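# Load sample and matching water blank into centrifuge

## Task

Take the sample tube marked with an orange dot on its cap from the rack on the shelved bench by the door and set it in the centre hole of one adapter in the centrifuge rotor. Find the water blank whose cap number (its volume in mL) equals the sample's volume among the racks on the shelved bench by the window, and set it in the centre hole of the adapter directly across. Both tubes must be pushed fully down, every rotor bucket must hang vertically, and each rack must still be on its own bench at the end. A tube touching the floor is a failure, and so is the robot falling or finishing tilted. Release everything and back away at the end; anything held in place only by the robot does not count.

## Robot and tools

ROBOT. A Hello Robot Stretch 3 with one arm: a two-wheeled base (0.33 m long, 0.34 m wide), a lift on a vertical mast, and an arm that telescopes out to the robot's right. The base cannot move sideways, so the gripper is moved forward or back by driving. Turning on the spot pivots about the point between the drive wheels, 0.05 m behind the front edge. With the arm retracted and the wrist folded, turning sweeps a 0.28 m radius; an unfolded level wrist reaches beyond that.

FRAMES. Base frame: origin on the floor between the drive wheels, x forward, y left, z up. hand_pose is given in it, at the point where closed fingertips meet. Odometry frame is the base frame as it was at the scene's start; heading is positive to the left, -3.142 to 3.142.

execute_actions(actions): a list of actions run in order; an empty list just returns the current state and images. If any action is malformed or any number is out of range, the whole call is rejected and nothing new runs. Each action is {"robot": ..., "steps": n, "until": ...}. steps is 1 to 450 control steps at 30 per second (default 1); {"steps": n} alone waits. robot holds one command, a list of up to 8 commands run in sequence (entries may be {"pause_s": s}, s at most 15), or {"stop": true}, which brakes everything and clears the queue.
A command may contain:
- base: exactly one of translate_m (metres, relative to where the base is when this command starts, forward positive, |value| at most 1) or rotate_rad (radians, relative, left/counter-clockwise positive, |value| at most 3.2).
- joints: absolute targets by name; unnamed joints keep their goal. lift_m 0 to 1.1 (arm height); arm_m 0 to 0.52 (extension); wrist_yaw_rad -1.345 to 4.42 (0 along the arm, positive toward the front, 3.0 folded over the base); wrist_pitch_rad -1.57 to 0.451 (0 level, negative tips fingers down); wrist_roll_rad -2.911 to 2.911 (0 fingers side by side); gripper_m -0.089 to 0.179 (larger is wider; actual fingertip gap is about 0.007 less when nearly shut, 0.025 less when wide; zero gap below 0.007); head_pan_rad -3.953 to 1.73 (0 forward, positive left, -1.57 looks along the arm); head_tilt_rad -1.53 to 0.419 (negative looks down).
- contact_limits: {"arm_m": effort percent 1 to 100}, the motor effort at which that arm motion halts; lower is gentler, too low halts immediately. Lasts until arm_m's next command; capped at a reported maximum.
Base and joint motions start together and keep running between calls. A new command overrides at once; named joints retarget, an older queue's remainder is discarded.
until ends an action early when all its conditions hold. {"robot": {"status": "ended"}} waits until nothing reports moving and no queue runs (and fires at once if this action's first command had a refusal). Other fields compare as [op, value] with =, !=, <, <=, >, >=, e.g. lift_m, lift_m_goal, lift_m_status, base_status, translate_m, queue, queue_left, refusals. {"any": {"status": "ended"}} fires when any one motion or queue ends. Use status ranges, not equality, since done allows tolerance.

zoom_image(camera, region): enlarged crop of the latest image from head_camera, nav_camera or wrist_camera; region [x0, y0, x1, y1] in pixels, top-left origin, at most 504 x 504.

finished_scene(scene): ends the current scene, given by its number, and reports success; irreversible. Only call when every motion has ended, since a final stop may cut motions short.

CAMERAS. head_camera (896x504) and nav_camera (fisheye 672x504) ride on the head, aimed by head_pan_rad and head_tilt_rad; wrist_camera (644x364) is on the gripper. Calibration lines give K and T_world_to_cam from base frame; small errors apply.

SPEED. Full base speed (0.30 m/s, 1.9 rad/s) only when stowed: lift_m under 0.30, arm_m under 0.03, wrist_yaw_rad over 2.54; otherwise 0.10 m/s and 0.63 rad/s.

GRIPPING. Close to a value below the object's width to grasp (lower squeezes harder, but the stall guard may weaken the grip). Open at least 0.02 above the contact value to release. Neither the reading nor done proves an object is held; check images and effort.

WRIST SAFETY. Fold or unfold the wrist only with lift_m 0.32 to 0.95, wrist_pitch_rad -0.4 and roll near 0; once folded, lift may drop to 0.25. With yaw below -0.4 keep pitch at -0.5 or lower.

RESULTS. base_status gives progress as (travelled of goal). joint_goals, joint_status, measured_speeds, motor_effort (percent, peak in brackets, biased and noisy), refusals, queue (idle/running/done/dropped/stopped), queue_left. Statuses: moving, done, off_target (stuck away from goal, may still push), contact_stop (lift or arm pushed firmly and went slack until re-commanded), time_out, stopped, not_commanded, torque_fault (wrist servo off about 10 s, limp, refuses goals). Lines starting refused:, dropped: or replaced: explain rejected goals or how prior motion ended. robot.on_its_own reports goals changed by the robot, slack or off joints, resting loads, and base_tilt lean beyond 3 degrees. lidar_m: 12 sectors of 30 degrees, first straight ahead, counter-clockwise, in a plane 0.17 m high. wrist_depth_mm and head_depth_mm: 7x7 median depths.

AVOID. Pushing the arm into something rigid with the gripper above about 0.45 m can tip the robot, especially a second push after a contact_stop. Do not drive while gripping or hooking a fixed object. If the base snags, reverse the last move in small steps; if tilted, pull the gripper free and lower lift to about 0.2. Avoid drops, slams, hard hits, and tubes reaching the floor. Brief external nudges to loose objects can happen.

Each tool is called after "Emit:" as name([rows], argument=value, ...), one row to a line, values as JSON.

## Session

Emit:
execute_actions(actions=[])

Scene clock: 0.00 s.
robot.base_odometry: x=+0.000 y=+0.000 heading=+0.000 (m, m, rad; robot's odometry frame)
robot.turned_by_wheels: +0.000 (rad since the last result)
robot.turned_by_imu: +0.000 (rad since the last result)
robot.base_tilt: forward=-1.3 right=+0.7 (deg)
robot.lidar_m: 2.08 1.58 1.40 1.40 1.66 1.39 1.62 1.65 1.03 1.04 2.09 1.95
robot.head_depth_mm: 2029 2455 2436 2474 2447 2425 2304 / 1779 2527 2531 2553 2473 2494 2290 / 1887 2592 2619 2597 2553 2585 2263 / 1809 2741 2702 2702 2628 2704 2245 / 1912 2835 2815 2811 2832 2769 2141 / 2130 2874 2903 2931 2926 2870 2198 / 2137 2927 2986 3036 3042 3033 2201
robot.base_status: not_commanded
robot.joint_positions: lift_m=+0.385 arm_m=+0.000 wrist_yaw_rad=+2.964 wrist_pitch_rad=-0.636 wrist_roll_rad=-0.011 gripper_m=+0.037 head_pan_rad=-0.006 head_tilt_rad=+0.001
robot.joint_goals: lift_m=+0.385 arm_m=+0.000 wrist_yaw_rad=+2.964 wrist_pitch_rad=-0.636 wrist_roll_rad=-0.011 gripper_m=+0.037 head_pan_rad=-0.006 head_tilt_rad=+0.001
robot.joint_status: lift_m=not_commanded arm_m=not_commanded wrist_yaw_rad=not_commanded wrist_pitch_rad=not_commanded wrist_roll_rad=not_commanded gripper_m=not_commanded head_pan_rad=not_commanded head_tilt_rad=not_commanded
robot.measured_speeds: translate_m=+0.000 rotate_rad=+0.000 lift_m=+0.000 arm_m=+0.000 wrist_yaw_rad=+0.000 wrist_pitch_rad=+0.000 wrist_roll_rad=+0.000 head_pan_rad=+0.000 head_tilt_rad=+0.000
robot: refusals=0 queue=idle queue_left=0
robot.motor_effort: left_wheel=+0 right_wheel=+0 lift_m=+23 arm_m=-1 wrist_yaw_rad=+0 wrist_pitch_rad=+4 wrist_roll_rad=+0 gripper_m=+0 head_pan_rad=+0 head_tilt_rad=+1 (%)
robot.hand_pose: x=+0.0127 y=+0.0438 z=+0.3526 quat_wxyz=(+0.279, +0.685, +0.162, +0.653) (m; robot's base frame)
robot.wrist_depth_mm: - - - - - - - / - - - - - 991 960 / 885 866 858 851 823 820 816 / 747 737 732 714 705 693 689 / 641 632 636 617 629 611 596 / 572 555 - 570 - 534 532 / 511 - - - 477 480 474
pictures: head_camera (sideways: a quarter turn clockwise sets it upright), nav_camera (sideways: a quarter turn counterclockwise sets it upright), wrist_camera
Images, in order (width x height): head_camera 896x504, nav_camera 672x504, wrist_camera 644x364.

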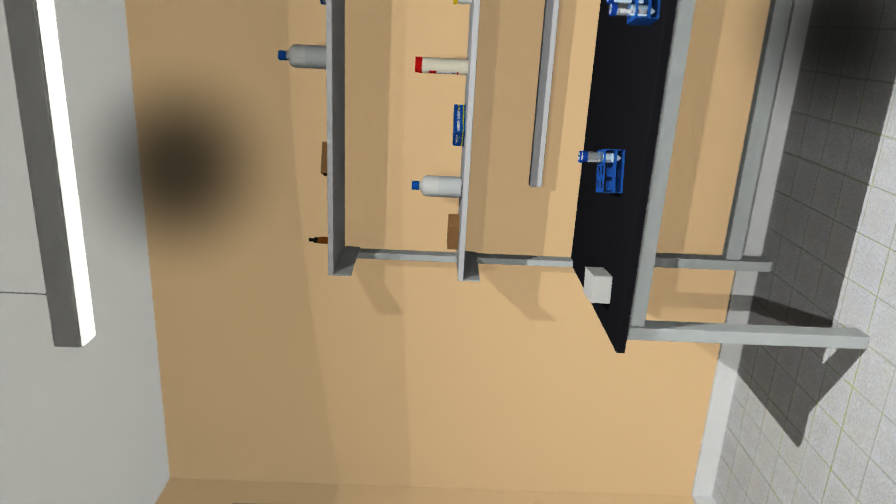

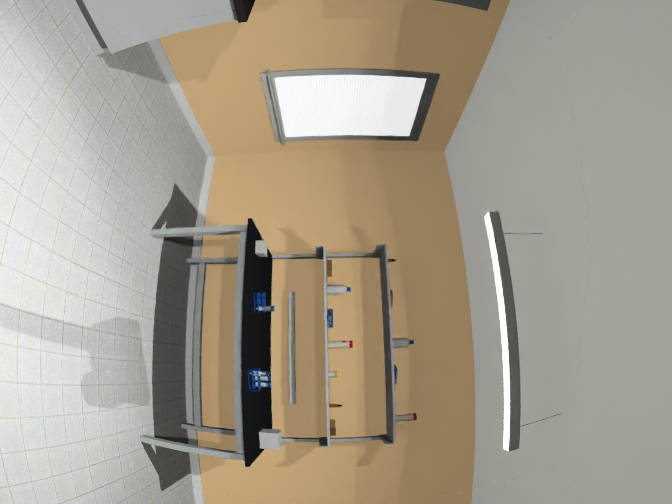

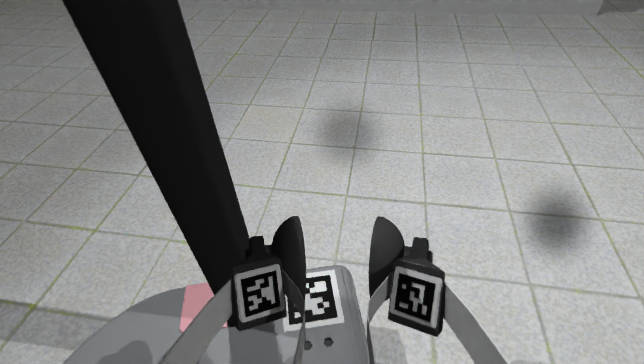

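Emit:
execute_actions([
  {"robot":{"joints":{"head_pan_rad":1.5,"head_tilt_rad":-0.5}},"steps":200,"until":{"robot":{"status":"ended"}}},
])

Emit:
execute_actions([
  {"robot":{"joints":{"head_pan_rad":-1.5,"head_tilt_rad":-0.5}},"steps":200,"until":{"robot":{"status":"ended"}}},
])

Emit:
execute_actions([
  {"robot":{"joints":{"head_pan_rad":-3.1,"head_tilt_rad":-0.5}},"steps":200,"until":{"robot":{"status":"ended"}}},
])

Scene clock: 8.90 s.
robot.base_odometry: x=+0.000 y=+0.000 heading=+0.000 (m, m, rad; robot's odometry frame)
robot.turned_by_wheels: +0.000 (rad since the last result)
robot.turned_by_imu: +0.001 (rad since the last result)
robot.base_tilt: forward=-1.2 right=+0.7 (deg)
robot.lidar_m: 2.08 1.57 1.39 1.39 1.66 1.39 1.61 1.65 1.04 1.04 2.08 1.95
robot.head_depth_mm: 1634 1750 1360 1452 1611 1590 1326 / 1681 1764 1382 1500 1663 1599 1329 / 1732 1827 1429 1549 1726 1574 1326 / 1760 1851 1451 1608 1782 1568 1316 / 1807 1907 1500 1657 1822 1568 1316 / 1867 1963 1539 1723 1870 1567 1305 / 1912 2032 1596 1771 1918 1556 1301
robot.base_status: not_commanded
robot.joint_positions: lift_m=+0.385 arm_m=+0.000 wrist_yaw_rad=+2.964 wrist_pitch_rad=-0.636 wrist_roll_rad=-0.011 gripper_m=+0.037 head_pan_rad=+1.493 head_tilt_rad=-0.493
robot.joint_goals: lift_m=+0.385 arm_m=+0.000 wrist_yaw_rad=+2.964 wrist_pitch_rad=-0.636 wrist_roll_rad=-0.011 gripper_m=+0.037 head_pan_rad=+1.500 head_tilt_rad=-0.500
robot.joint_status: lift_m=not_commanded arm_m=not_commanded wrist_yaw_rad=not_commanded wrist_pitch_rad=not_commanded wrist_roll_rad=not_commanded gripper_m=not_commanded head_pan_rad=done head_tilt_rad=done
robot.measured_speeds: translate_m=+0.000 rotate_rad=+0.000 lift_m=+0.000 arm_m=+0.000 wrist_yaw_rad=+0.000 wrist_pitch_rad=+0.000 wrist_roll_rad=+0.000 head_pan_rad=+0.000 head_tilt_rad=+0.000
robot: refusals=0 queue=done queue_left=0
robot.motor_effort: left_wheel=+0(0) right_wheel=+0(0) lift_m=+23(23) arm_m=+0(0) wrist_yaw_rad=+0(0) wrist_pitch_rad=+4(4) wrist_roll_rad=+0(0) gripper_m=+0(0) head_pan_rad=+3(38) head_tilt_rad=-2(20) (%)
robot.hand_pose: x=+0.0127 y=+0.0438 z=+0.3526 quat_wxyz=(+0.279, +0.685, +0.162, +0.653) (m; robot's base frame)
robot.wrist_depth_mm: - - - - - - - / - - - - - 987 982 / 905 850 852 847 829 814 807 / 748 736 715 719 704 695 683 / 645 637 636 619 622 603 599 / 572 564 - 569 - 544 531 / 499 - - - 477 483 474
pictures: head_camera (sideways: a quarter turn clockwise sets it upright), nav_camera (sideways: a quarter turn counterclockwise sets it upright), wrist_camera
camera_calibration (this result's frames):
head_camera: T_world_to_cam=[[0.0116963, -0.497336, -0.867479, 1.14736], [-0.999073, 0.030122, -0.0307399, 0.0518199], [0.0414183, 0.867035, -0.496523, 0.606937], [0, 0, 0, 1]] pos_world=[0.0132137, 0.0428256, 1.29826]
nav_camera: T_world_to_cam=[[0.0334549, 0.46917, 0.882474, -1.1113], [0.998318, -0.0575277, -0.00726181, 0.0511011], [0.0473596, 0.881232, -0.470305, 0.571721], [0, 0, 0, 1]] pos_world=[-0.0409133, 0.0205086, 1.24995]
wrist_camera: T_world_to_cam=[[0.991997, -0.124297, -0.0221636, 0.0102148], [-0.103364, -0.698703, -0.707906, 0.315321], [0.0725048, 0.704532, -0.705959, 0.383867], [0, 0, 0, 1]] pos_world=[-0.00537261, -0.048861, 0.494438]
Images, in order (width x height): head_camera 896x504, nav_camera 672x504, wrist_camera 644x364.

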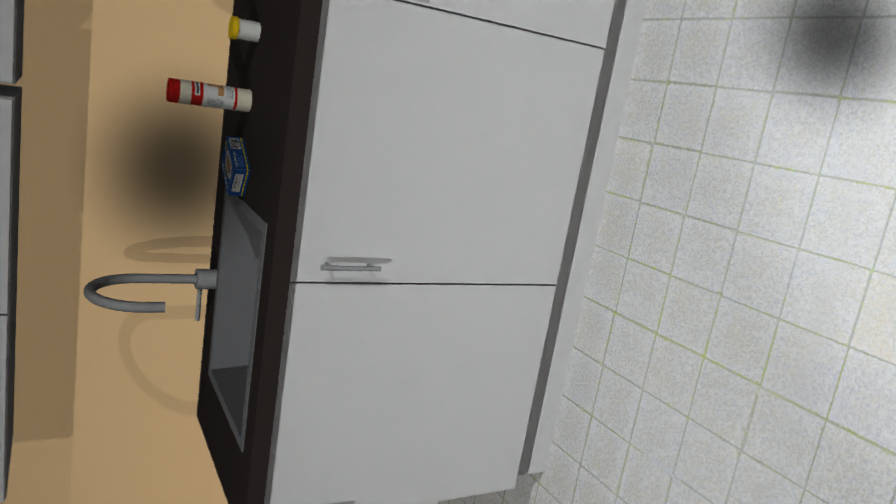

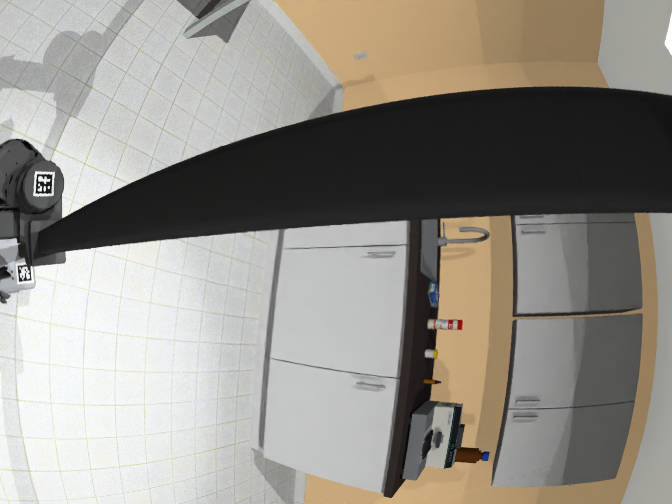

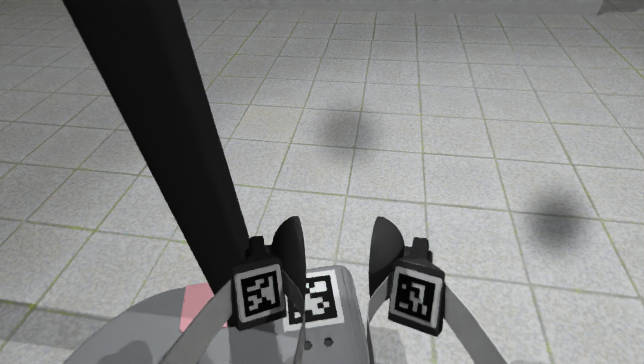

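Scene clock: 10.90 s.
robot.base_odometry: x=+0.000 y=+0.000 heading=+0.000 (m, m, rad; robot's odometry frame)
robot.turned_by_wheels: +0.000 (rad since the last result)
robot.turned_by_imu: +0.000 (rad since the last result)
robot.base_tilt: forward=-1.2 right=+0.7 (deg)
robot.lidar_m: 2.07 1.57 1.39 1.40 1.66 1.39 1.61 1.65 1.03 1.04 2.09 1.95
robot.head_depth_mm: 1349 1438 1500 1109 1186 1304 1332 / 1501 1581 1493 1155 1245 1382 1329 / 1578 1700 1822 1201 1311 1451 1319 / 1632 1777 1946 2078 1414 1526 1320 / 1713 1858 2053 2244 1949 1560 1310 / 1786 1932 2155 2327 1942 1577 1305 / 1872 2062 2263 2422 1938 1546 1302
robot.base_status: not_commanded
robot.joint_positions: lift_m=+0.385 arm_m=+0.000 wrist_yaw_rad=+2.964 wrist_pitch_rad=-0.636 wrist_roll_rad=-0.011 gripper_m=+0.037 head_pan_rad=-1.493 head_tilt_rad=-0.494
robot.joint_goals: lift_m=+0.385 arm_m=+0.000 wrist_yaw_rad=+2.964 wrist_pitch_rad=-0.636 wrist_roll_rad=-0.011 gripper_m=+0.037 head_pan_rad=-1.500 head_tilt_rad=-0.500
robot.joint_status: lift_m=not_commanded arm_m=not_commanded wrist_yaw_rad=not_commanded wrist_pitch_rad=not_commanded wrist_roll_rad=not_commanded gripper_m=not_commanded head_pan_rad=done head_tilt_rad=done
robot.measured_speeds: translate_m=+0.000 rotate_rad=+0.000 lift_m=+0.000 arm_m=+0.000 wrist_yaw_rad=+0.000 wrist_pitch_rad=+0.000 wrist_roll_rad=+0.000 head_pan_rad=+0.000 head_tilt_rad=+0.000
robot: refusals=0 queue=done queue_left=0
robot.motor_effort: left_wheel=+0(0) right_wheel=+1(1) lift_m=+23(23) arm_m=+0(0) wrist_yaw_rad=+0(0) wrist_pitch_rad=+4(3) wrist_roll_rad=+0(0) gripper_m=+0(0) head_pan_rad=-4(36) head_tilt_rad=-2(3) (%)
robot.hand_pose: x=+0.0127 y=+0.0438 z=+0.3526 quat_wxyz=(+0.279, +0.685, +0.162, +0.653) (m; robot's base frame)
robot.wrist_depth_mm: - - - - - - - / - - - - - 995 955 / 887 851 843 854 841 809 812 / 745 737 730 710 709 696 679 / 647 639 644 614 629 604 590 / 567 556 - 573 - 535 532 / 503 - - - 477 477 477
pictures: head_camera (sideways: a quarter turn clockwise sets it upright), nav_camera (sideways: a quarter turn counterclockwise sets it upright), wrist_camera
camera_calibration (this result's frames):
head_camera: T_world_to_cam=[[-0.0888729, 0.48968, -0.867361, 1.14782], [0.991612, 0.125541, -0.0307285, 0.0396618], [0.0938419, -0.862817, -0.49673, 0.606887], [0, 0, 0, 1]] pos_world=[0.00572922, -0.04341, 1.29825]
nav_camera: T_world_to_cam=[[0.0398928, -0.468879, 0.882361, -1.11119], [-0.995126, -0.0983416, -0.0072667, 0.0632675], [0.09018, -0.877771, -0.470516, 0.571734], [0, 0, 0, 1]] pos_world=[0.0557287, -0.0129395, 1.24994]
wrist_camera: T_world_to_cam=[[0.991997, -0.124297, -0.0221637, 0.0102149], [-0.103364, -0.698703, -0.707906, 0.315321], [0.0725048, 0.704531, -0.705959, 0.383867], [0, 0, 0, 1]] pos_world=[-0.0053726, -0.048861, 0.494438]
Images, in order (width x height): head_camera 896x504, nav_camera 672x504, wrist_camera 644x364.

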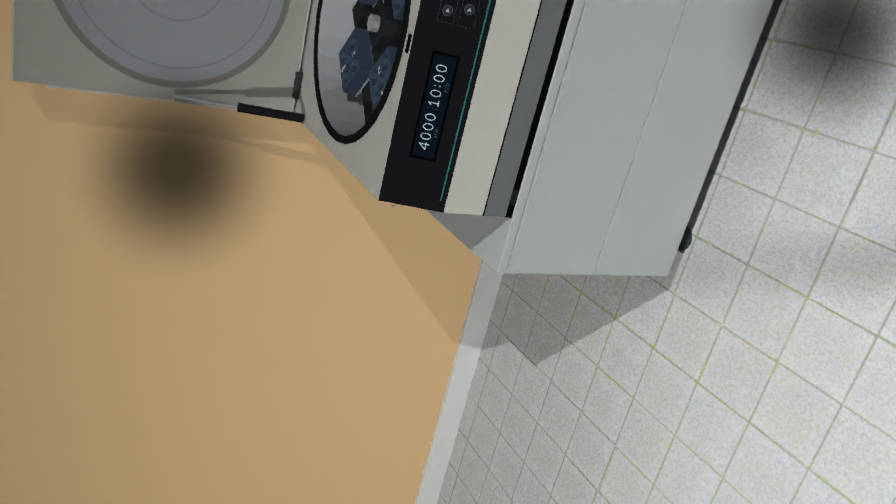

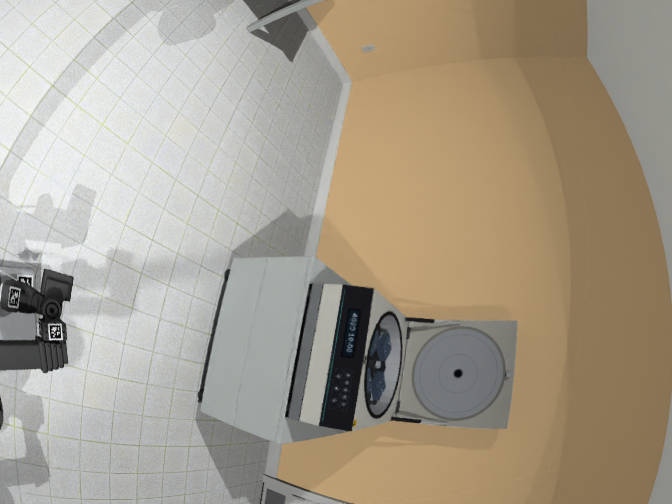

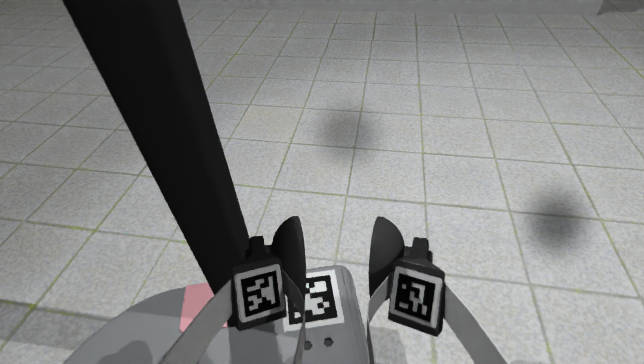

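Scene clock: 12.27 s.
robot.base_odometry: x=+0.000 y=+0.000 heading=+0.000 (m, m, rad; robot's odometry frame)
robot.turned_by_wheels: +0.000 (rad since the last result)
robot.turned_by_imu: +0.000 (rad since the last result)
robot.base_tilt: forward=-1.2 right=+0.6 (deg)
robot.lidar_m: 2.07 1.57 1.40 1.40 1.66 1.40 1.61 1.65 1.04 1.04 2.10 1.95
robot.head_depth_mm: 1737 1874 1524 1566 1907 1592 1323 / 1757 1928 1512 2269 1901 1581 1322 / 1858 2043 1579 2365 1953 1582 1318 / 1926 2111 1694 2428 1959 1575 1319 / 2003 2195 1666 2537 1945 1560 1316 / 2120 2322 2393 2324 1926 1562 1305 / 2225 2408 2572 2517 1919 1557 1303
robot.base_status: not_commanded
robot.joint_positions: lift_m=+0.385 arm_m=+0.000 wrist_yaw_rad=+2.964 wrist_pitch_rad=-0.636 wrist_roll_rad=-0.011 gripper_m=+0.037 head_pan_rad=-3.093 head_tilt_rad=-0.494
robot.joint_goals: lift_m=+0.385 arm_m=+0.000 wrist_yaw_rad=+2.964 wrist_pitch_rad=-0.636 wrist_roll_rad=-0.011 gripper_m=+0.037 head_pan_rad=-3.100 head_tilt_rad=-0.500
robot.joint_status: lift_m=not_commanded arm_m=not_commanded wrist_yaw_rad=not_commanded wrist_pitch_rad=not_commanded wrist_roll_rad=not_commanded gripper_m=not_commanded head_pan_rad=done head_tilt_rad=done
robot.measured_speeds: translate_m=+0.000 rotate_rad=+0.000 lift_m=+0.000 arm_m=+0.000 wrist_yaw_rad=+0.000 wrist_pitch_rad=+0.000 wrist_roll_rad=+0.000 head_pan_rad=+0.000 head_tilt_rad=+0.000
robot: refusals=0 queue=done queue_left=0
robot.motor_effort: left_wheel=+0(1) right_wheel=+1(0) lift_m=+23(23) arm_m=+0(0) wrist_yaw_rad=+0(0) wrist_pitch_rad=+3(3) wrist_roll_rad=+0(0) gripper_m=+0(0) head_pan_rad=-4(35) head_tilt_rad=-2(4) (%)
robot.hand_pose: x=+0.0127 y=+0.0438 z=+0.3526 quat_wxyz=(+0.279, +0.685, +0.162, +0.653) (m; robot's base frame)
robot.wrist_depth_mm: - - - - - - - / - - - - - 992 960 / 878 871 858 840 820 822 796 / 747 736 710 713 713 694 688 / 642 642 646 623 621 595 601 / 568 564 - 570 - 538 533 / 504 - - - 477 481 474
pictures: head_camera (sideways: a quarter turn clockwise sets it upright), nav_camera (sideways: a quarter turn counterclockwise sets it upright), wrist_camera
camera_calibration (this result's frames):
head_camera: T_world_to_cam=[[0.492087, 0.0745358, -0.867349, 1.14426], [0.0965297, -0.994856, -0.0307273, 0.0451203], [-0.865178, -0.0686044, -0.49675, 0.612764], [0, 0, 0, 1]] pos_world=[-0.0372805, 0.00163836, 1.29825]
nav_camera: T_world_to_cam=[[-0.469864, -0.0261841, 0.88235, -1.10807], [-0.0692387, 0.997574, -0.00726718, 0.0576202], [-0.880019, -0.0645073, -0.470537, 0.577679], [0, 0, 0, 1]] pos_world=[-0.00828205, -0.0492295, 1.24994]
wrist_camera: T_world_to_cam=[[0.991997, -0.124297, -0.0221636, 0.0102149], [-0.103364, -0.698703, -0.707906, 0.315321], [0.0725048, 0.704531, -0.705959, 0.383867], [0, 0, 0, 1]] pos_world=[-0.0053726, -0.048861, 0.494438]
Images, in order (width x height): head_camera 896x504, nav_camera 672x504, wrist_camera 644x364.

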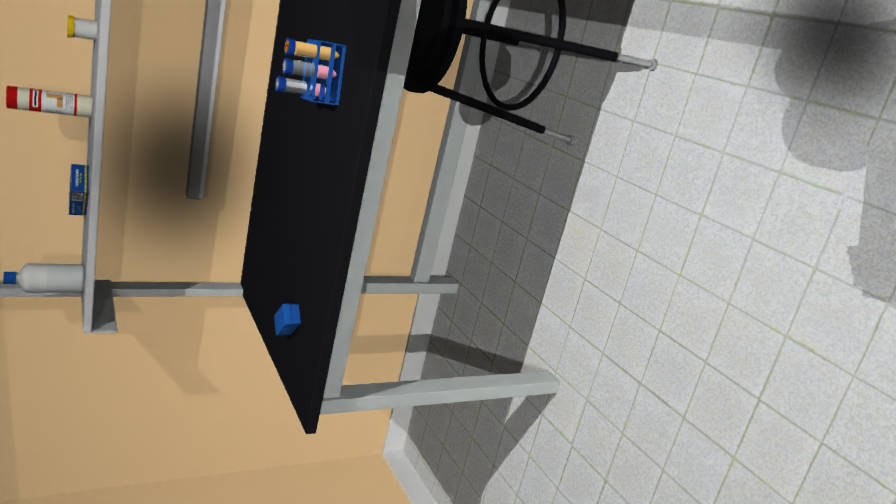

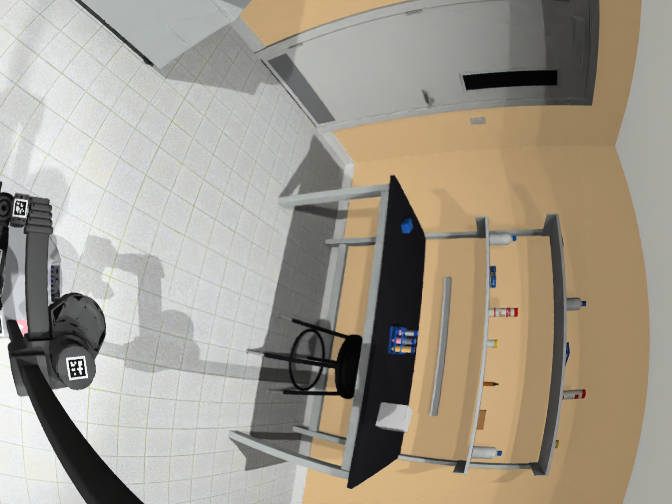

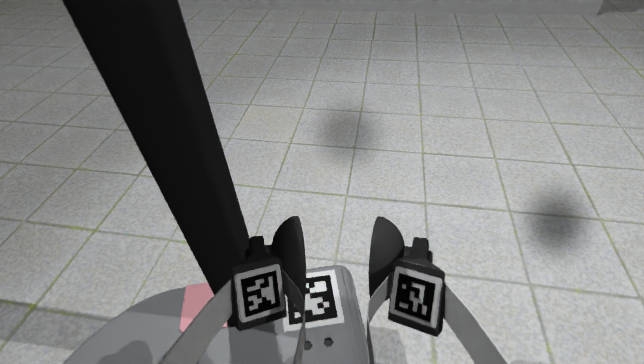

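Emit:
execute_actions([
  {"robot":[{"base":{"translate_m":-0.8},"joints":{"lift_m":0.28,"head_pan_rad":-3.3,"head_tilt_rad":-0.7}},{"base":{"rotate_rad":-1.5708},"joints":{"head_pan_rad":-1.9,"head_tilt_rad":-0.6}}],"steps":450,"until":{"robot":{"status":"ended"}}},
])

Scene clock: 28.47 s.
robot.base_odometry: x=-0.800 y=+0.000 heading=-1.571 (m, m, rad; robot's odometry frame)
robot.turned_by_wheels: -1.571 (rad since the last result)
robot.turned_by_imu: -1.572 (rad since the last result)
robot.base_tilt: forward=-1.1 right=+0.7 (deg)
robot.lidar_m: 0.93 0.95 2.66 2.87 1.84 1.64 1.65 0.89 0.66 1.23 0.91 1.47
robot.head_depth_mm: 1137 1225 1209 905 766 1419 1243 / 1145 1229 1206 901 786 1424 1216 / 1145 1232 1200 838 783 1442 1233 / 1154 1255 1190 855 781 1396 1238 / 1150 1244 1184 887 779 1441 1230 / 1156 1246 1175 886 775 1426 1231 / 1159 1247 1172 880 799 1433 1228
robot.base_status: done (rotate_rad -1.5707 of -1.5708)
robot.joint_positions: lift_m=+0.281 arm_m=+0.000 wrist_yaw_rad=+2.964 wrist_pitch_rad=-0.636 wrist_roll_rad=-0.011 gripper_m=+0.037 head_pan_rad=-1.907 head_tilt_rad=-0.605
robot.joint_goals: lift_m=+0.280 arm_m=+0.000 wrist_yaw_rad=+2.964 wrist_pitch_rad=-0.636 wrist_roll_rad=-0.011 gripper_m=+0.037 head_pan_rad=-1.900 head_tilt_rad=-0.600
robot.joint_status: lift_m=done arm_m=not_commanded wrist_yaw_rad=not_commanded wrist_pitch_rad=not_commanded wrist_roll_rad=not_commanded gripper_m=not_commanded head_pan_rad=done head_tilt_rad=done
robot.measured_speeds: translate_m=+0.000 rotate_rad=+0.000 lift_m=+0.000 arm_m=+0.000 wrist_yaw_rad=+0.000 wrist_pitch_rad=+0.000 wrist_roll_rad=+0.000 head_pan_rad=+0.000 head_tilt_rad=+0.000
robot: refusals=0 queue=done queue_left=0
robot.motor_effort: left_wheel=+1(9) right_wheel=-1(9) lift_m=+12(24) arm_m=+0(1) wrist_yaw_rad=+0(0) wrist_pitch_rad=+3(4) wrist_roll_rad=+0(0) gripper_m=+0(0) head_pan_rad=+3(36) head_tilt_rad=+2(15) (%)
robot.hand_pose: x=+0.0127 y=+0.0437 z=+0.2476 quat_wxyz=(+0.279, +0.685, +0.162, +0.653) (m; robot's base frame)
robot.wrist_depth_mm: - - - - - - 980 / 870 - 828 818 798 768 766 / 704 681 687 663 657 644 630 / 585 577 579 567 561 547 539 / 511 521 - - 495 478 470 / - - - - - 419 416 / - - - - 378 381 378
pictures: head_camera (sideways: a quarter turn clockwise sets it upright), nav_camera (sideways: a quarter turn counterclockwise sets it upright), wrist_camera
camera_calibration (this result's frames):
head_camera: T_world_to_cam=[[0.14663, 0.572432, -0.806735, 1.06733], [0.959306, -0.281243, -0.0251997, 0.032657], [-0.241313, -0.77021, -0.590376, 0.730769], [0, 0, 0, 1]] pos_world=[-0.0114861, -0.0389437, 1.2933]
nav_camera: T_world_to_cam=[[-0.183697, -0.535399, 0.82438, -1.03422], [-0.950233, 0.311394, -0.00950385, 0.0659049], [-0.251619, -0.785099, -0.565956, 0.697996], [0, 0, 0, 1]] pos_world=[0.0482715, -0.026245, 1.24825]
wrist_camera: T_world_to_cam=[[0.991997, -0.124302, -0.0221768, 0.00789223], [-0.103395, -0.698877, -0.707729, 0.240942], [0.0724736, 0.704358, -0.706136, 0.309864], [0, 0, 0, 1]] pos_world=[-0.00537393, -0.0488856, 0.389503]
Images, in order (width x height): head_camera 896x504, nav_camera 672x504, wrist_camera 644x364.

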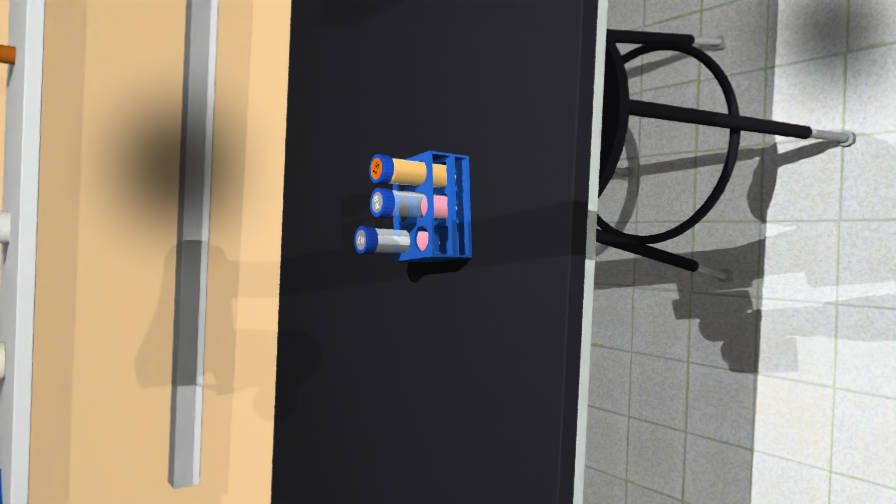

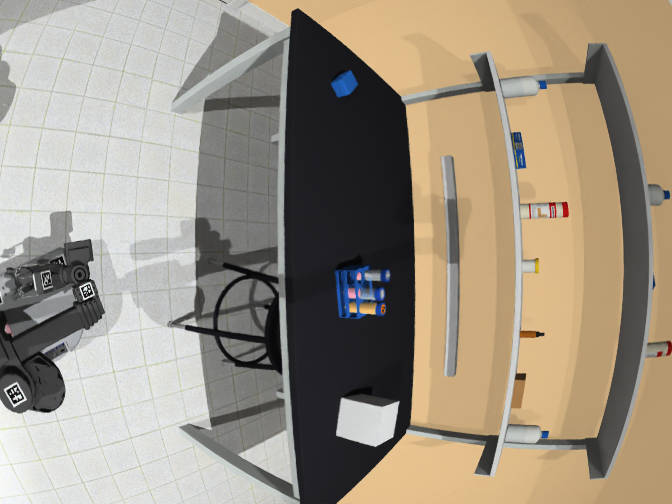

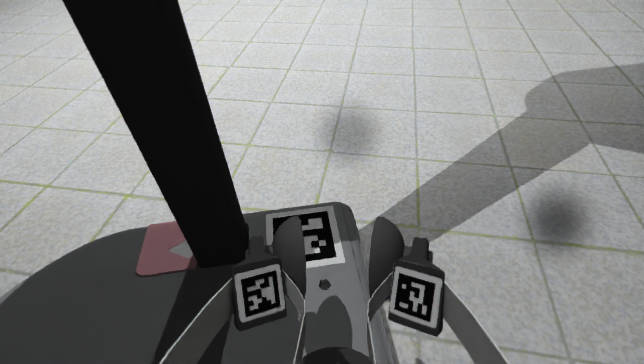

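Emit:
execute_actions([
  {"robot":[{"joints":{"lift_m":0.9,"wrist_pitch_rad":-0.4}},{"joints":{"wrist_yaw_rad":1.57,"lift_m":1.08,"gripper_m":0.09}},{"joints":{"wrist_pitch_rad":-0.8},"base":{"translate_m":-0.5}},{"joints":{"arm_m":0.45,"head_pan_rad":-1.5,"head_tilt_rad":-0.6}}],"steps":450,"until":{"robot":{"status":"ended"}}},
  {"steps":300,"until":{"robot":{"status":"ended"}}},
])

Scene clock: 60.97 s.
robot.base_odometry: x=-0.800 y=+0.500 heading=-1.571 (m, m, rad; robot's odometry frame)
robot.turned_by_wheels: +0.000 (rad since the last result)
robot.turned_by_imu: +0.004 (rad since the last result)
robot.base_tilt: forward=-1.2 right=+0.8 (deg)
robot.lidar_m: 1.42 1.52 2.90 2.88 1.31 1.17 1.17 0.46 0.48 0.54 0.83 1.25
robot.head_depth_mm: 996 1052 1154 684 664 600 1222 / - 1092 1188 838 682 613 1249 / 1062 - 1207 896 717 626 1236 / 1094 1203 1188 893 714 934 1215 / 1160 1255 1135 831 713 1375 1210 / 1212 1333 1181 821 711 1431 1230 / 1269 1417 1171 881 751 1432 1228
robot.base_status: done (translate_m -0.5000 of -0.5000)
robot.joint_positions: lift_m=+1.079 arm_m=+0.450 wrist_yaw_rad=+1.570 wrist_pitch_rad=-0.807 wrist_roll_rad=-0.011 gripper_m=+0.090 head_pan_rad=-1.507 head_tilt_rad=-0.605
robot.joint_goals: lift_m=+1.080 arm_m=+0.450 wrist_yaw_rad=+1.570 wrist_pitch_rad=-0.800 wrist_roll_rad=-0.011 gripper_m=+0.090 head_pan_rad=-1.500 head_tilt_rad=-0.600
robot.joint_status: lift_m=done arm_m=done wrist_yaw_rad=done wrist_pitch_rad=done wrist_roll_rad=not_commanded gripper_m=done head_pan_rad=done head_tilt_rad=done
robot.measured_speeds: translate_m=+0.000 rotate_rad=+0.000 lift_m=+0.000 arm_m=+0.000 wrist_yaw_rad=+0.000 wrist_pitch_rad=+0.000 wrist_roll_rad=+0.000 head_pan_rad=+0.000 head_tilt_rad=+0.000
robot: refusals=0 queue=done queue_left=0
robot.motor_effort: left_wheel=+2(3) right_wheel=-2(7) lift_m=+31(34) arm_m=+4(3) wrist_yaw_rad=+0(4) wrist_pitch_rad=+2(8) wrist_roll_rad=+0(0) gripper_m=+0(80) head_pan_rad=+3(25) head_tilt_rad=+2(1) (%)
robot.hand_pose: x=+0.1384 y=-0.5949 z=+1.0164 quat_wxyz=(+0.658, +0.654, -0.260, +0.267) (m; robot's base frame)
robot.wrist_depth_mm: - - - - 745 699 712 / - - - - 646 627 618 / - - - - 565 553 549 / - - - 519 501 498 480 / - - - 457 437 432 444 / - - 426 419 404 411 403 / - - 394 382 372 367 371
pictures: head_camera (sideways: a quarter turn clockwise sets it upright), nav_camera (sideways: a quarter turn counterclockwise sets it upright), wrist_camera
camera_calibration (this result's frames):
head_camera: T_world_to_cam=[[-0.0878657, 0.584344, -0.806735, 1.06876], [0.993099, 0.114538, -0.0251998, 0.0324509], [0.0776767, -0.803382, -0.590376, 0.728823], [0, 0, 0, 1]] pos_world=[0.00506789, -0.0427179, 1.2933]
nav_camera: T_world_to_cam=[[0.039303, -0.56467, 0.82438, -1.03558], [-0.996485, -0.0832339, -0.00950384, 0.0661871], [0.0739829, -0.821109, -0.565956, 0.69601], [0, 0, 0, 1]] pos_world=[0.0551629, -0.0077505, 1.24825]
wrist_camera: T_world_to_cam=[[0.0474993, -0.998394, -0.0308645, -0.559607], [-0.816206, -0.0209824, -0.57738, 0.721209], [0.575805, 0.0526169, -0.815892, 0.947628], [0, 0, 0, 1]] pos_world=[0.0695868, -0.593437, 1.1723]
Images, in order (width x height): head_camera 896x504, nav_camera 672x504, wrist_camera 644x364.

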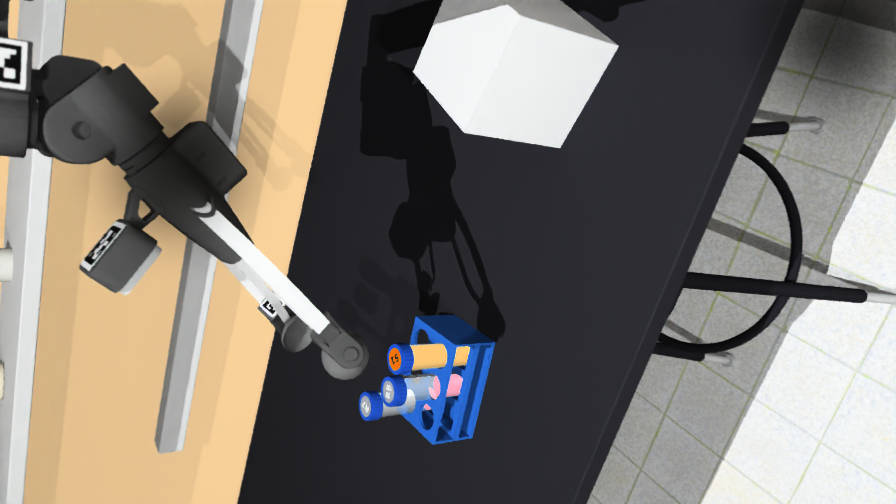

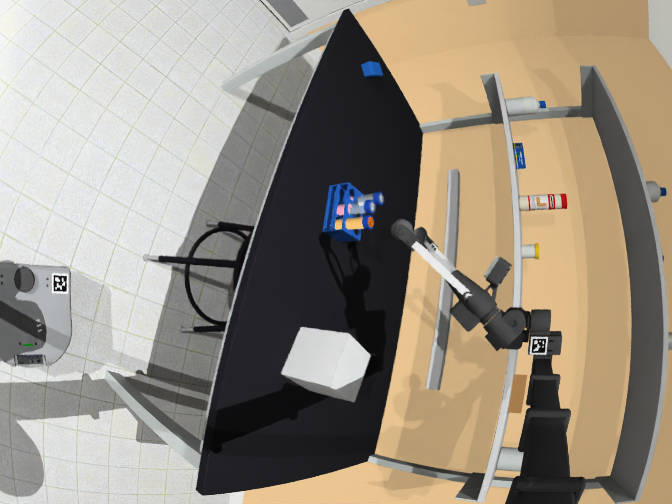

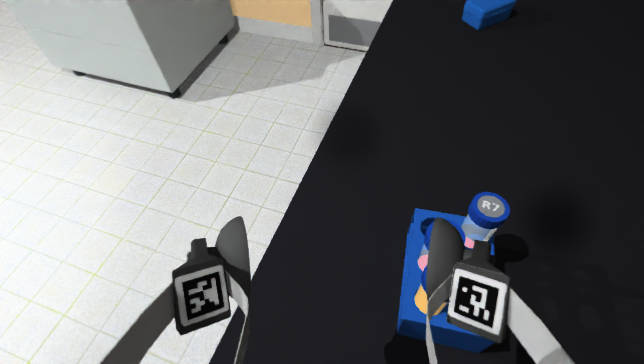

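Emit:
execute_actions([
  {"robot":{"joints":{"wrist_yaw_rad":1.15,"arm_m":0.5,"gripper_m":0.08}},"steps":200,"until":{"robot":{"status":"ended"}}},
])

Emit:
zoom_image(camera="head_camera", region=[300,280,520,470])

Scene clock: 72.53 s.
robot.base_odometry: x=-0.800 y=+0.500 heading=-1.571 (m, m, rad; robot's odometry frame)
robot.turned_by_wheels: +0.000 (rad since the last result)
robot.turned_by_imu: +0.001 (rad since the last result)
robot.base_tilt: forward=-1.4 right=+0.8 (deg)
robot.lidar_m: 1.43 1.52 2.90 2.88 1.31 1.17 1.17 0.46 0.48 0.54 0.83 1.25
robot.head_depth_mm: 991 1053 1156 685 665 599 1225 / - 1086 1183 841 680 613 1243 / 958 1137 1199 900 718 628 1233 / 941 1189 1196 895 714 939 1209 / 1159 1247 1137 831 712 1369 1203 / 1211 1335 1181 821 711 1440 1230 / 1270 1422 1167 881 751 1432 1225
robot.base_status: done (translate_m -0.5000 of -0.5000)
robot.joint_positions: lift_m=+1.079 arm_m=+0.500 wrist_yaw_rad=+1.152 wrist_pitch_rad=-0.807 wrist_roll_rad=-0.011 gripper_m=+0.080 head_pan_rad=-1.507 head_tilt_rad=-0.605
robot.joint_goals: lift_m=+1.080 arm_m=+0.500 wrist_yaw_rad=+1.150 wrist_pitch_rad=-0.800 wrist_roll_rad=-0.011 gripper_m=+0.080 head_pan_rad=-1.500 head_tilt_rad=-0.600
robot.joint_status: lift_m=done arm_m=done wrist_yaw_rad=done wrist_pitch_rad=done wrist_roll_rad=not_commanded gripper_m=done head_pan_rad=done head_tilt_rad=done
robot.measured_speeds: translate_m=+0.000 rotate_rad=+0.000 lift_m=+0.000 arm_m=+0.000 wrist_yaw_rad=+0.000 wrist_pitch_rad=+0.000 wrist_roll_rad=+0.000 head_pan_rad=+0.000 head_tilt_rad=+0.000
robot: refusals=0 queue=done queue_left=0
robot.motor_effort: left_wheel=+2(2) right_wheel=-2(2) lift_m=+31(32) arm_m=+4(6) wrist_yaw_rad=-2(4) wrist_pitch_rad=+2(2) wrist_roll_rad=+0(0) gripper_m=+0(49) head_pan_rad=+3(3) head_tilt_rad=+2(2) (%)
robot.hand_pose: x=+0.1245 y=-0.7098 z=+1.0164 quat_wxyz=(+0.699, +0.586, -0.390, +0.124) (m; robot's base frame)
robot.wrist_depth_mm: - - 784 747 736 720 670 / - - 664 648 641 634 614 / - - 583 570 561 552 545 / - - 512 506 500 492 488 / - - 477 412 452 451 441 / - - - 359 414 411 406 / - - 384 374 377 370 372
pictures: head_camera (sideways: a quarter turn clockwise sets it upright), nav_camera (sideways: a quarter turn counterclockwise sets it upright), wrist_camera
camera_calibration (this result's frames):
head_camera: T_world_to_cam=[[-0.0878657, 0.584344, -0.806735, 1.06876], [0.993099, 0.114538, -0.0251998, 0.0324509], [0.0776767, -0.803382, -0.590376, 0.728823], [0, 0, 0, 1]] pos_world=[0.00506789, -0.0427179, 1.2933]
nav_camera: T_world_to_cam=[[0.039303, -0.56467, 0.82438, -1.03558], [-0.996485, -0.0832339, -0.00950384, 0.0661871], [0.0739829, -0.821109, -0.565956, 0.69601], [0, 0, 0, 1]] pos_world=[0.0551629, -0.0077505, 1.24825]
wrist_camera: T_world_to_cam=[[-0.36215, -0.931609, -0.0308645, -0.575242], [-0.754358, 0.312375, -0.577378, 0.936358], [0.547532, -0.185815, -0.815893, 0.795966], [0, 0, 0, 1]] pos_world=[0.0622088, -0.680494, 1.1723]
Images, in order (width x height): head_camera 896x504, nav_camera 672x504, wrist_camera 644x364.

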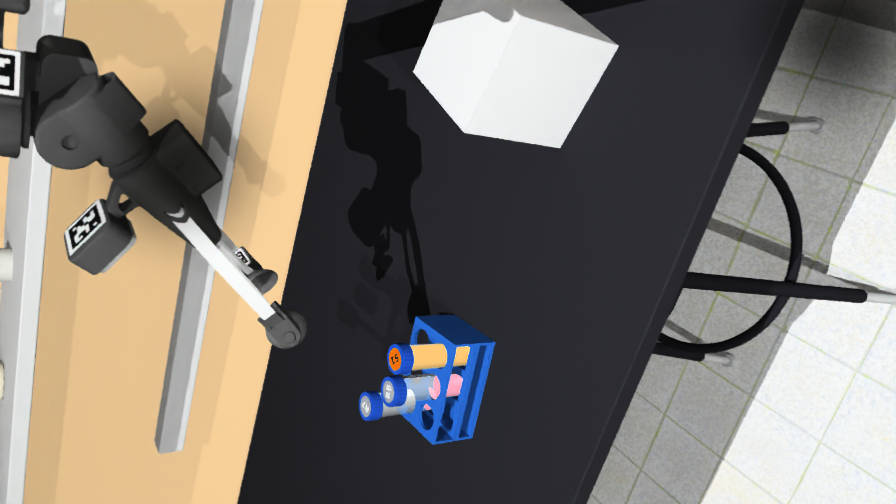

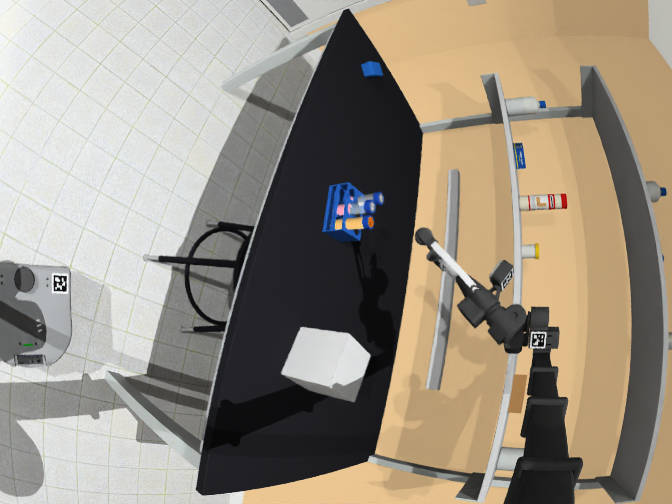

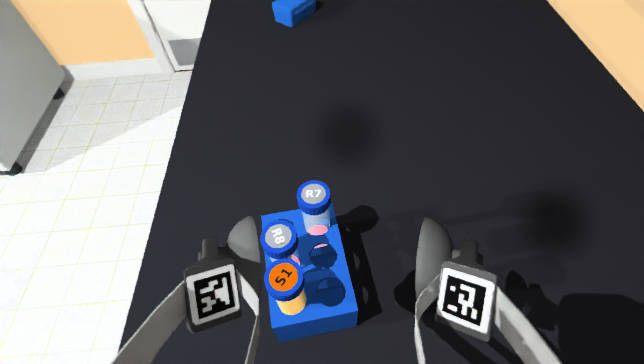

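Region (300, 280, 520, 470) of head_camera's 896x504 image, scaled by 2.291, with more detail than that image has; it fills the top 435 rows of this view, and the rest is white.

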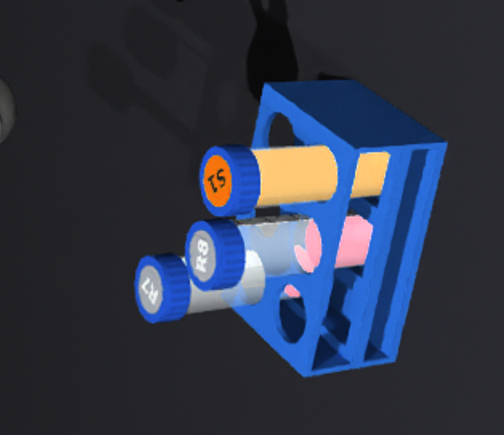

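Emit:
execute_actions([
  {"robot":[{"base":{"translate_m":0.04},"joints":{"arm_m":0.478}},{"joints":{"lift_m":0.97}}],"steps":300,"until":{"robot":{"status":"ended"}}},
])

Scene clock: 78.90 s.
robot.base_odometry: x=-0.800 y=+0.460 heading=-1.571 (m, m, rad; robot's odometry frame)
robot.turned_by_wheels: +0.000 (rad since the last result)
robot.turned_by_imu: +0.001 (rad since the last result)
robot.base_tilt: forward=-1.3 right=+0.6 (deg)
robot.lidar_m: 1.39 1.47 2.88 2.88 1.35 1.20 1.21 0.49 0.71 0.53 0.82 1.21
robot.head_depth_mm: 974 1055 1159 686 665 599 1244 / 1013 - 1171 901 701 614 1243 / 1079 1169 1092 900 717 642 1216 / 1122 1198 1190 895 714 983 1189 / 1171 1268 1186 808 710 1373 1235 / 1229 1365 1179 846 729 1436 1226 / 1278 1437 1167 884 772 1435 1221
robot.base_status: done (translate_m +0.0400 of +0.0400)
robot.joint_positions: lift_m=+0.971 arm_m=+0.478 wrist_yaw_rad=+1.151 wrist_pitch_rad=-0.807 wrist_roll_rad=-0.011 gripper_m=+0.080 head_pan_rad=-1.507 head_tilt_rad=-0.605
robot.joint_goals: lift_m=+0.970 arm_m=+0.478 wrist_yaw_rad=+1.150 wrist_pitch_rad=-0.800 wrist_roll_rad=-0.011 gripper_m=+0.080 head_pan_rad=-1.500 head_tilt_rad=-0.600
robot.joint_status: lift_m=done arm_m=done wrist_yaw_rad=done wrist_pitch_rad=done wrist_roll_rad=not_commanded gripper_m=done head_pan_rad=done head_tilt_rad=done
robot.measured_speeds: translate_m=+0.000 rotate_rad=+0.000 lift_m=+0.000 arm_m=+0.000 wrist_yaw_rad=+0.000 wrist_pitch_rad=+0.000 wrist_roll_rad=+0.000 head_pan_rad=+0.000 head_tilt_rad=+0.000
robot: refusals=0 queue=done queue_left=0
robot.motor_effort: left_wheel=+2(6) right_wheel=-2(4) lift_m=+12(32) arm_m=-5(5) wrist_yaw_rad=-2(2) wrist_pitch_rad=+2(2) wrist_roll_rad=+0(0) gripper_m=+1(0) head_pan_rad=+2(2) head_tilt_rad=+2(2) (%)
robot.hand_pose: x=+0.1244 y=-0.6886 z=+0.9075 quat_wxyz=(+0.699, +0.586, -0.390, +0.124) (m; robot's base frame)
robot.wrist_depth_mm: - - 570 559 539 533 521 / - - 487 479 469 461 449 / - - 431 421 414 410 401 / - 403 380 302 369 362 358 / - 354 352 219 329 327 325 / - 319 - 239 269 300 297 / - 290 283 274 275 272 274
pictures: head_camera (sideways: a quarter turn clockwise sets it upright), nav_camera (sideways: a quarter turn counterclockwise sets it upright), wrist_camera
camera_calibration (this result's frames):
head_camera: T_world_to_cam=[[-0.0878658, 0.584344, -0.806735, 1.06876], [0.993099, 0.114538, -0.0251998, 0.0324509], [0.0776768, -0.803382, -0.590376, 0.728823], [0, 0, 0, 1]] pos_world=[0.0050679, -0.0427179, 1.2933]
nav_camera: T_world_to_cam=[[0.0393031, -0.56467, 0.82438, -1.03558], [-0.996485, -0.083234, -0.00950384, 0.0661871], [0.073983, -0.821109, -0.565956, 0.69601], [0, 0, 0, 1]] pos_world=[0.0551629, -0.00775049, 1.24825]
wrist_camera: T_world_to_cam=[[-0.362413, -0.931506, -0.0308828, -0.558709], [-0.754471, 0.312668, -0.577072, 0.866662], [0.547202, -0.185838, -0.816109, 0.711265], [0, 0, 0, 1]] pos_world=[0.0621833, -0.659238, 1.06334]
Images, in order (width x height): head_camera 896x504, nav_camera 672x504, wrist_camera 644x364.

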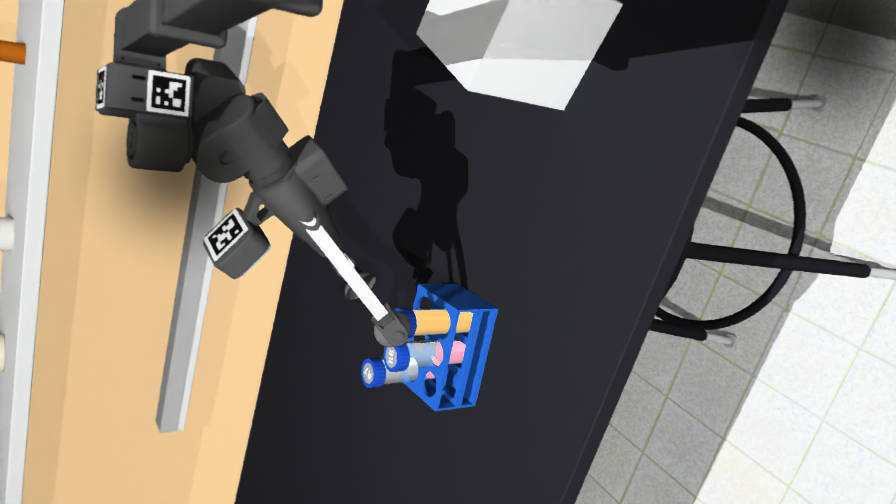

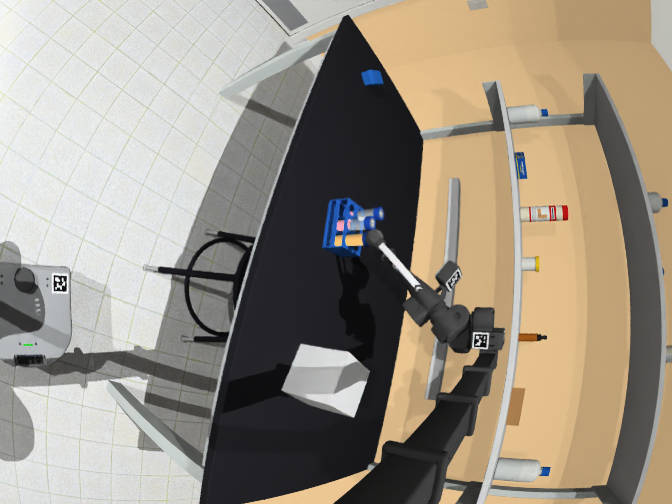

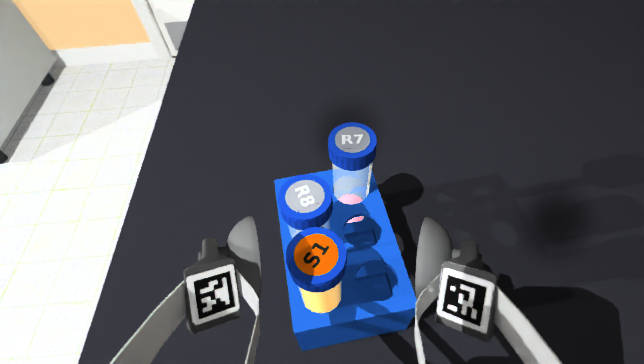

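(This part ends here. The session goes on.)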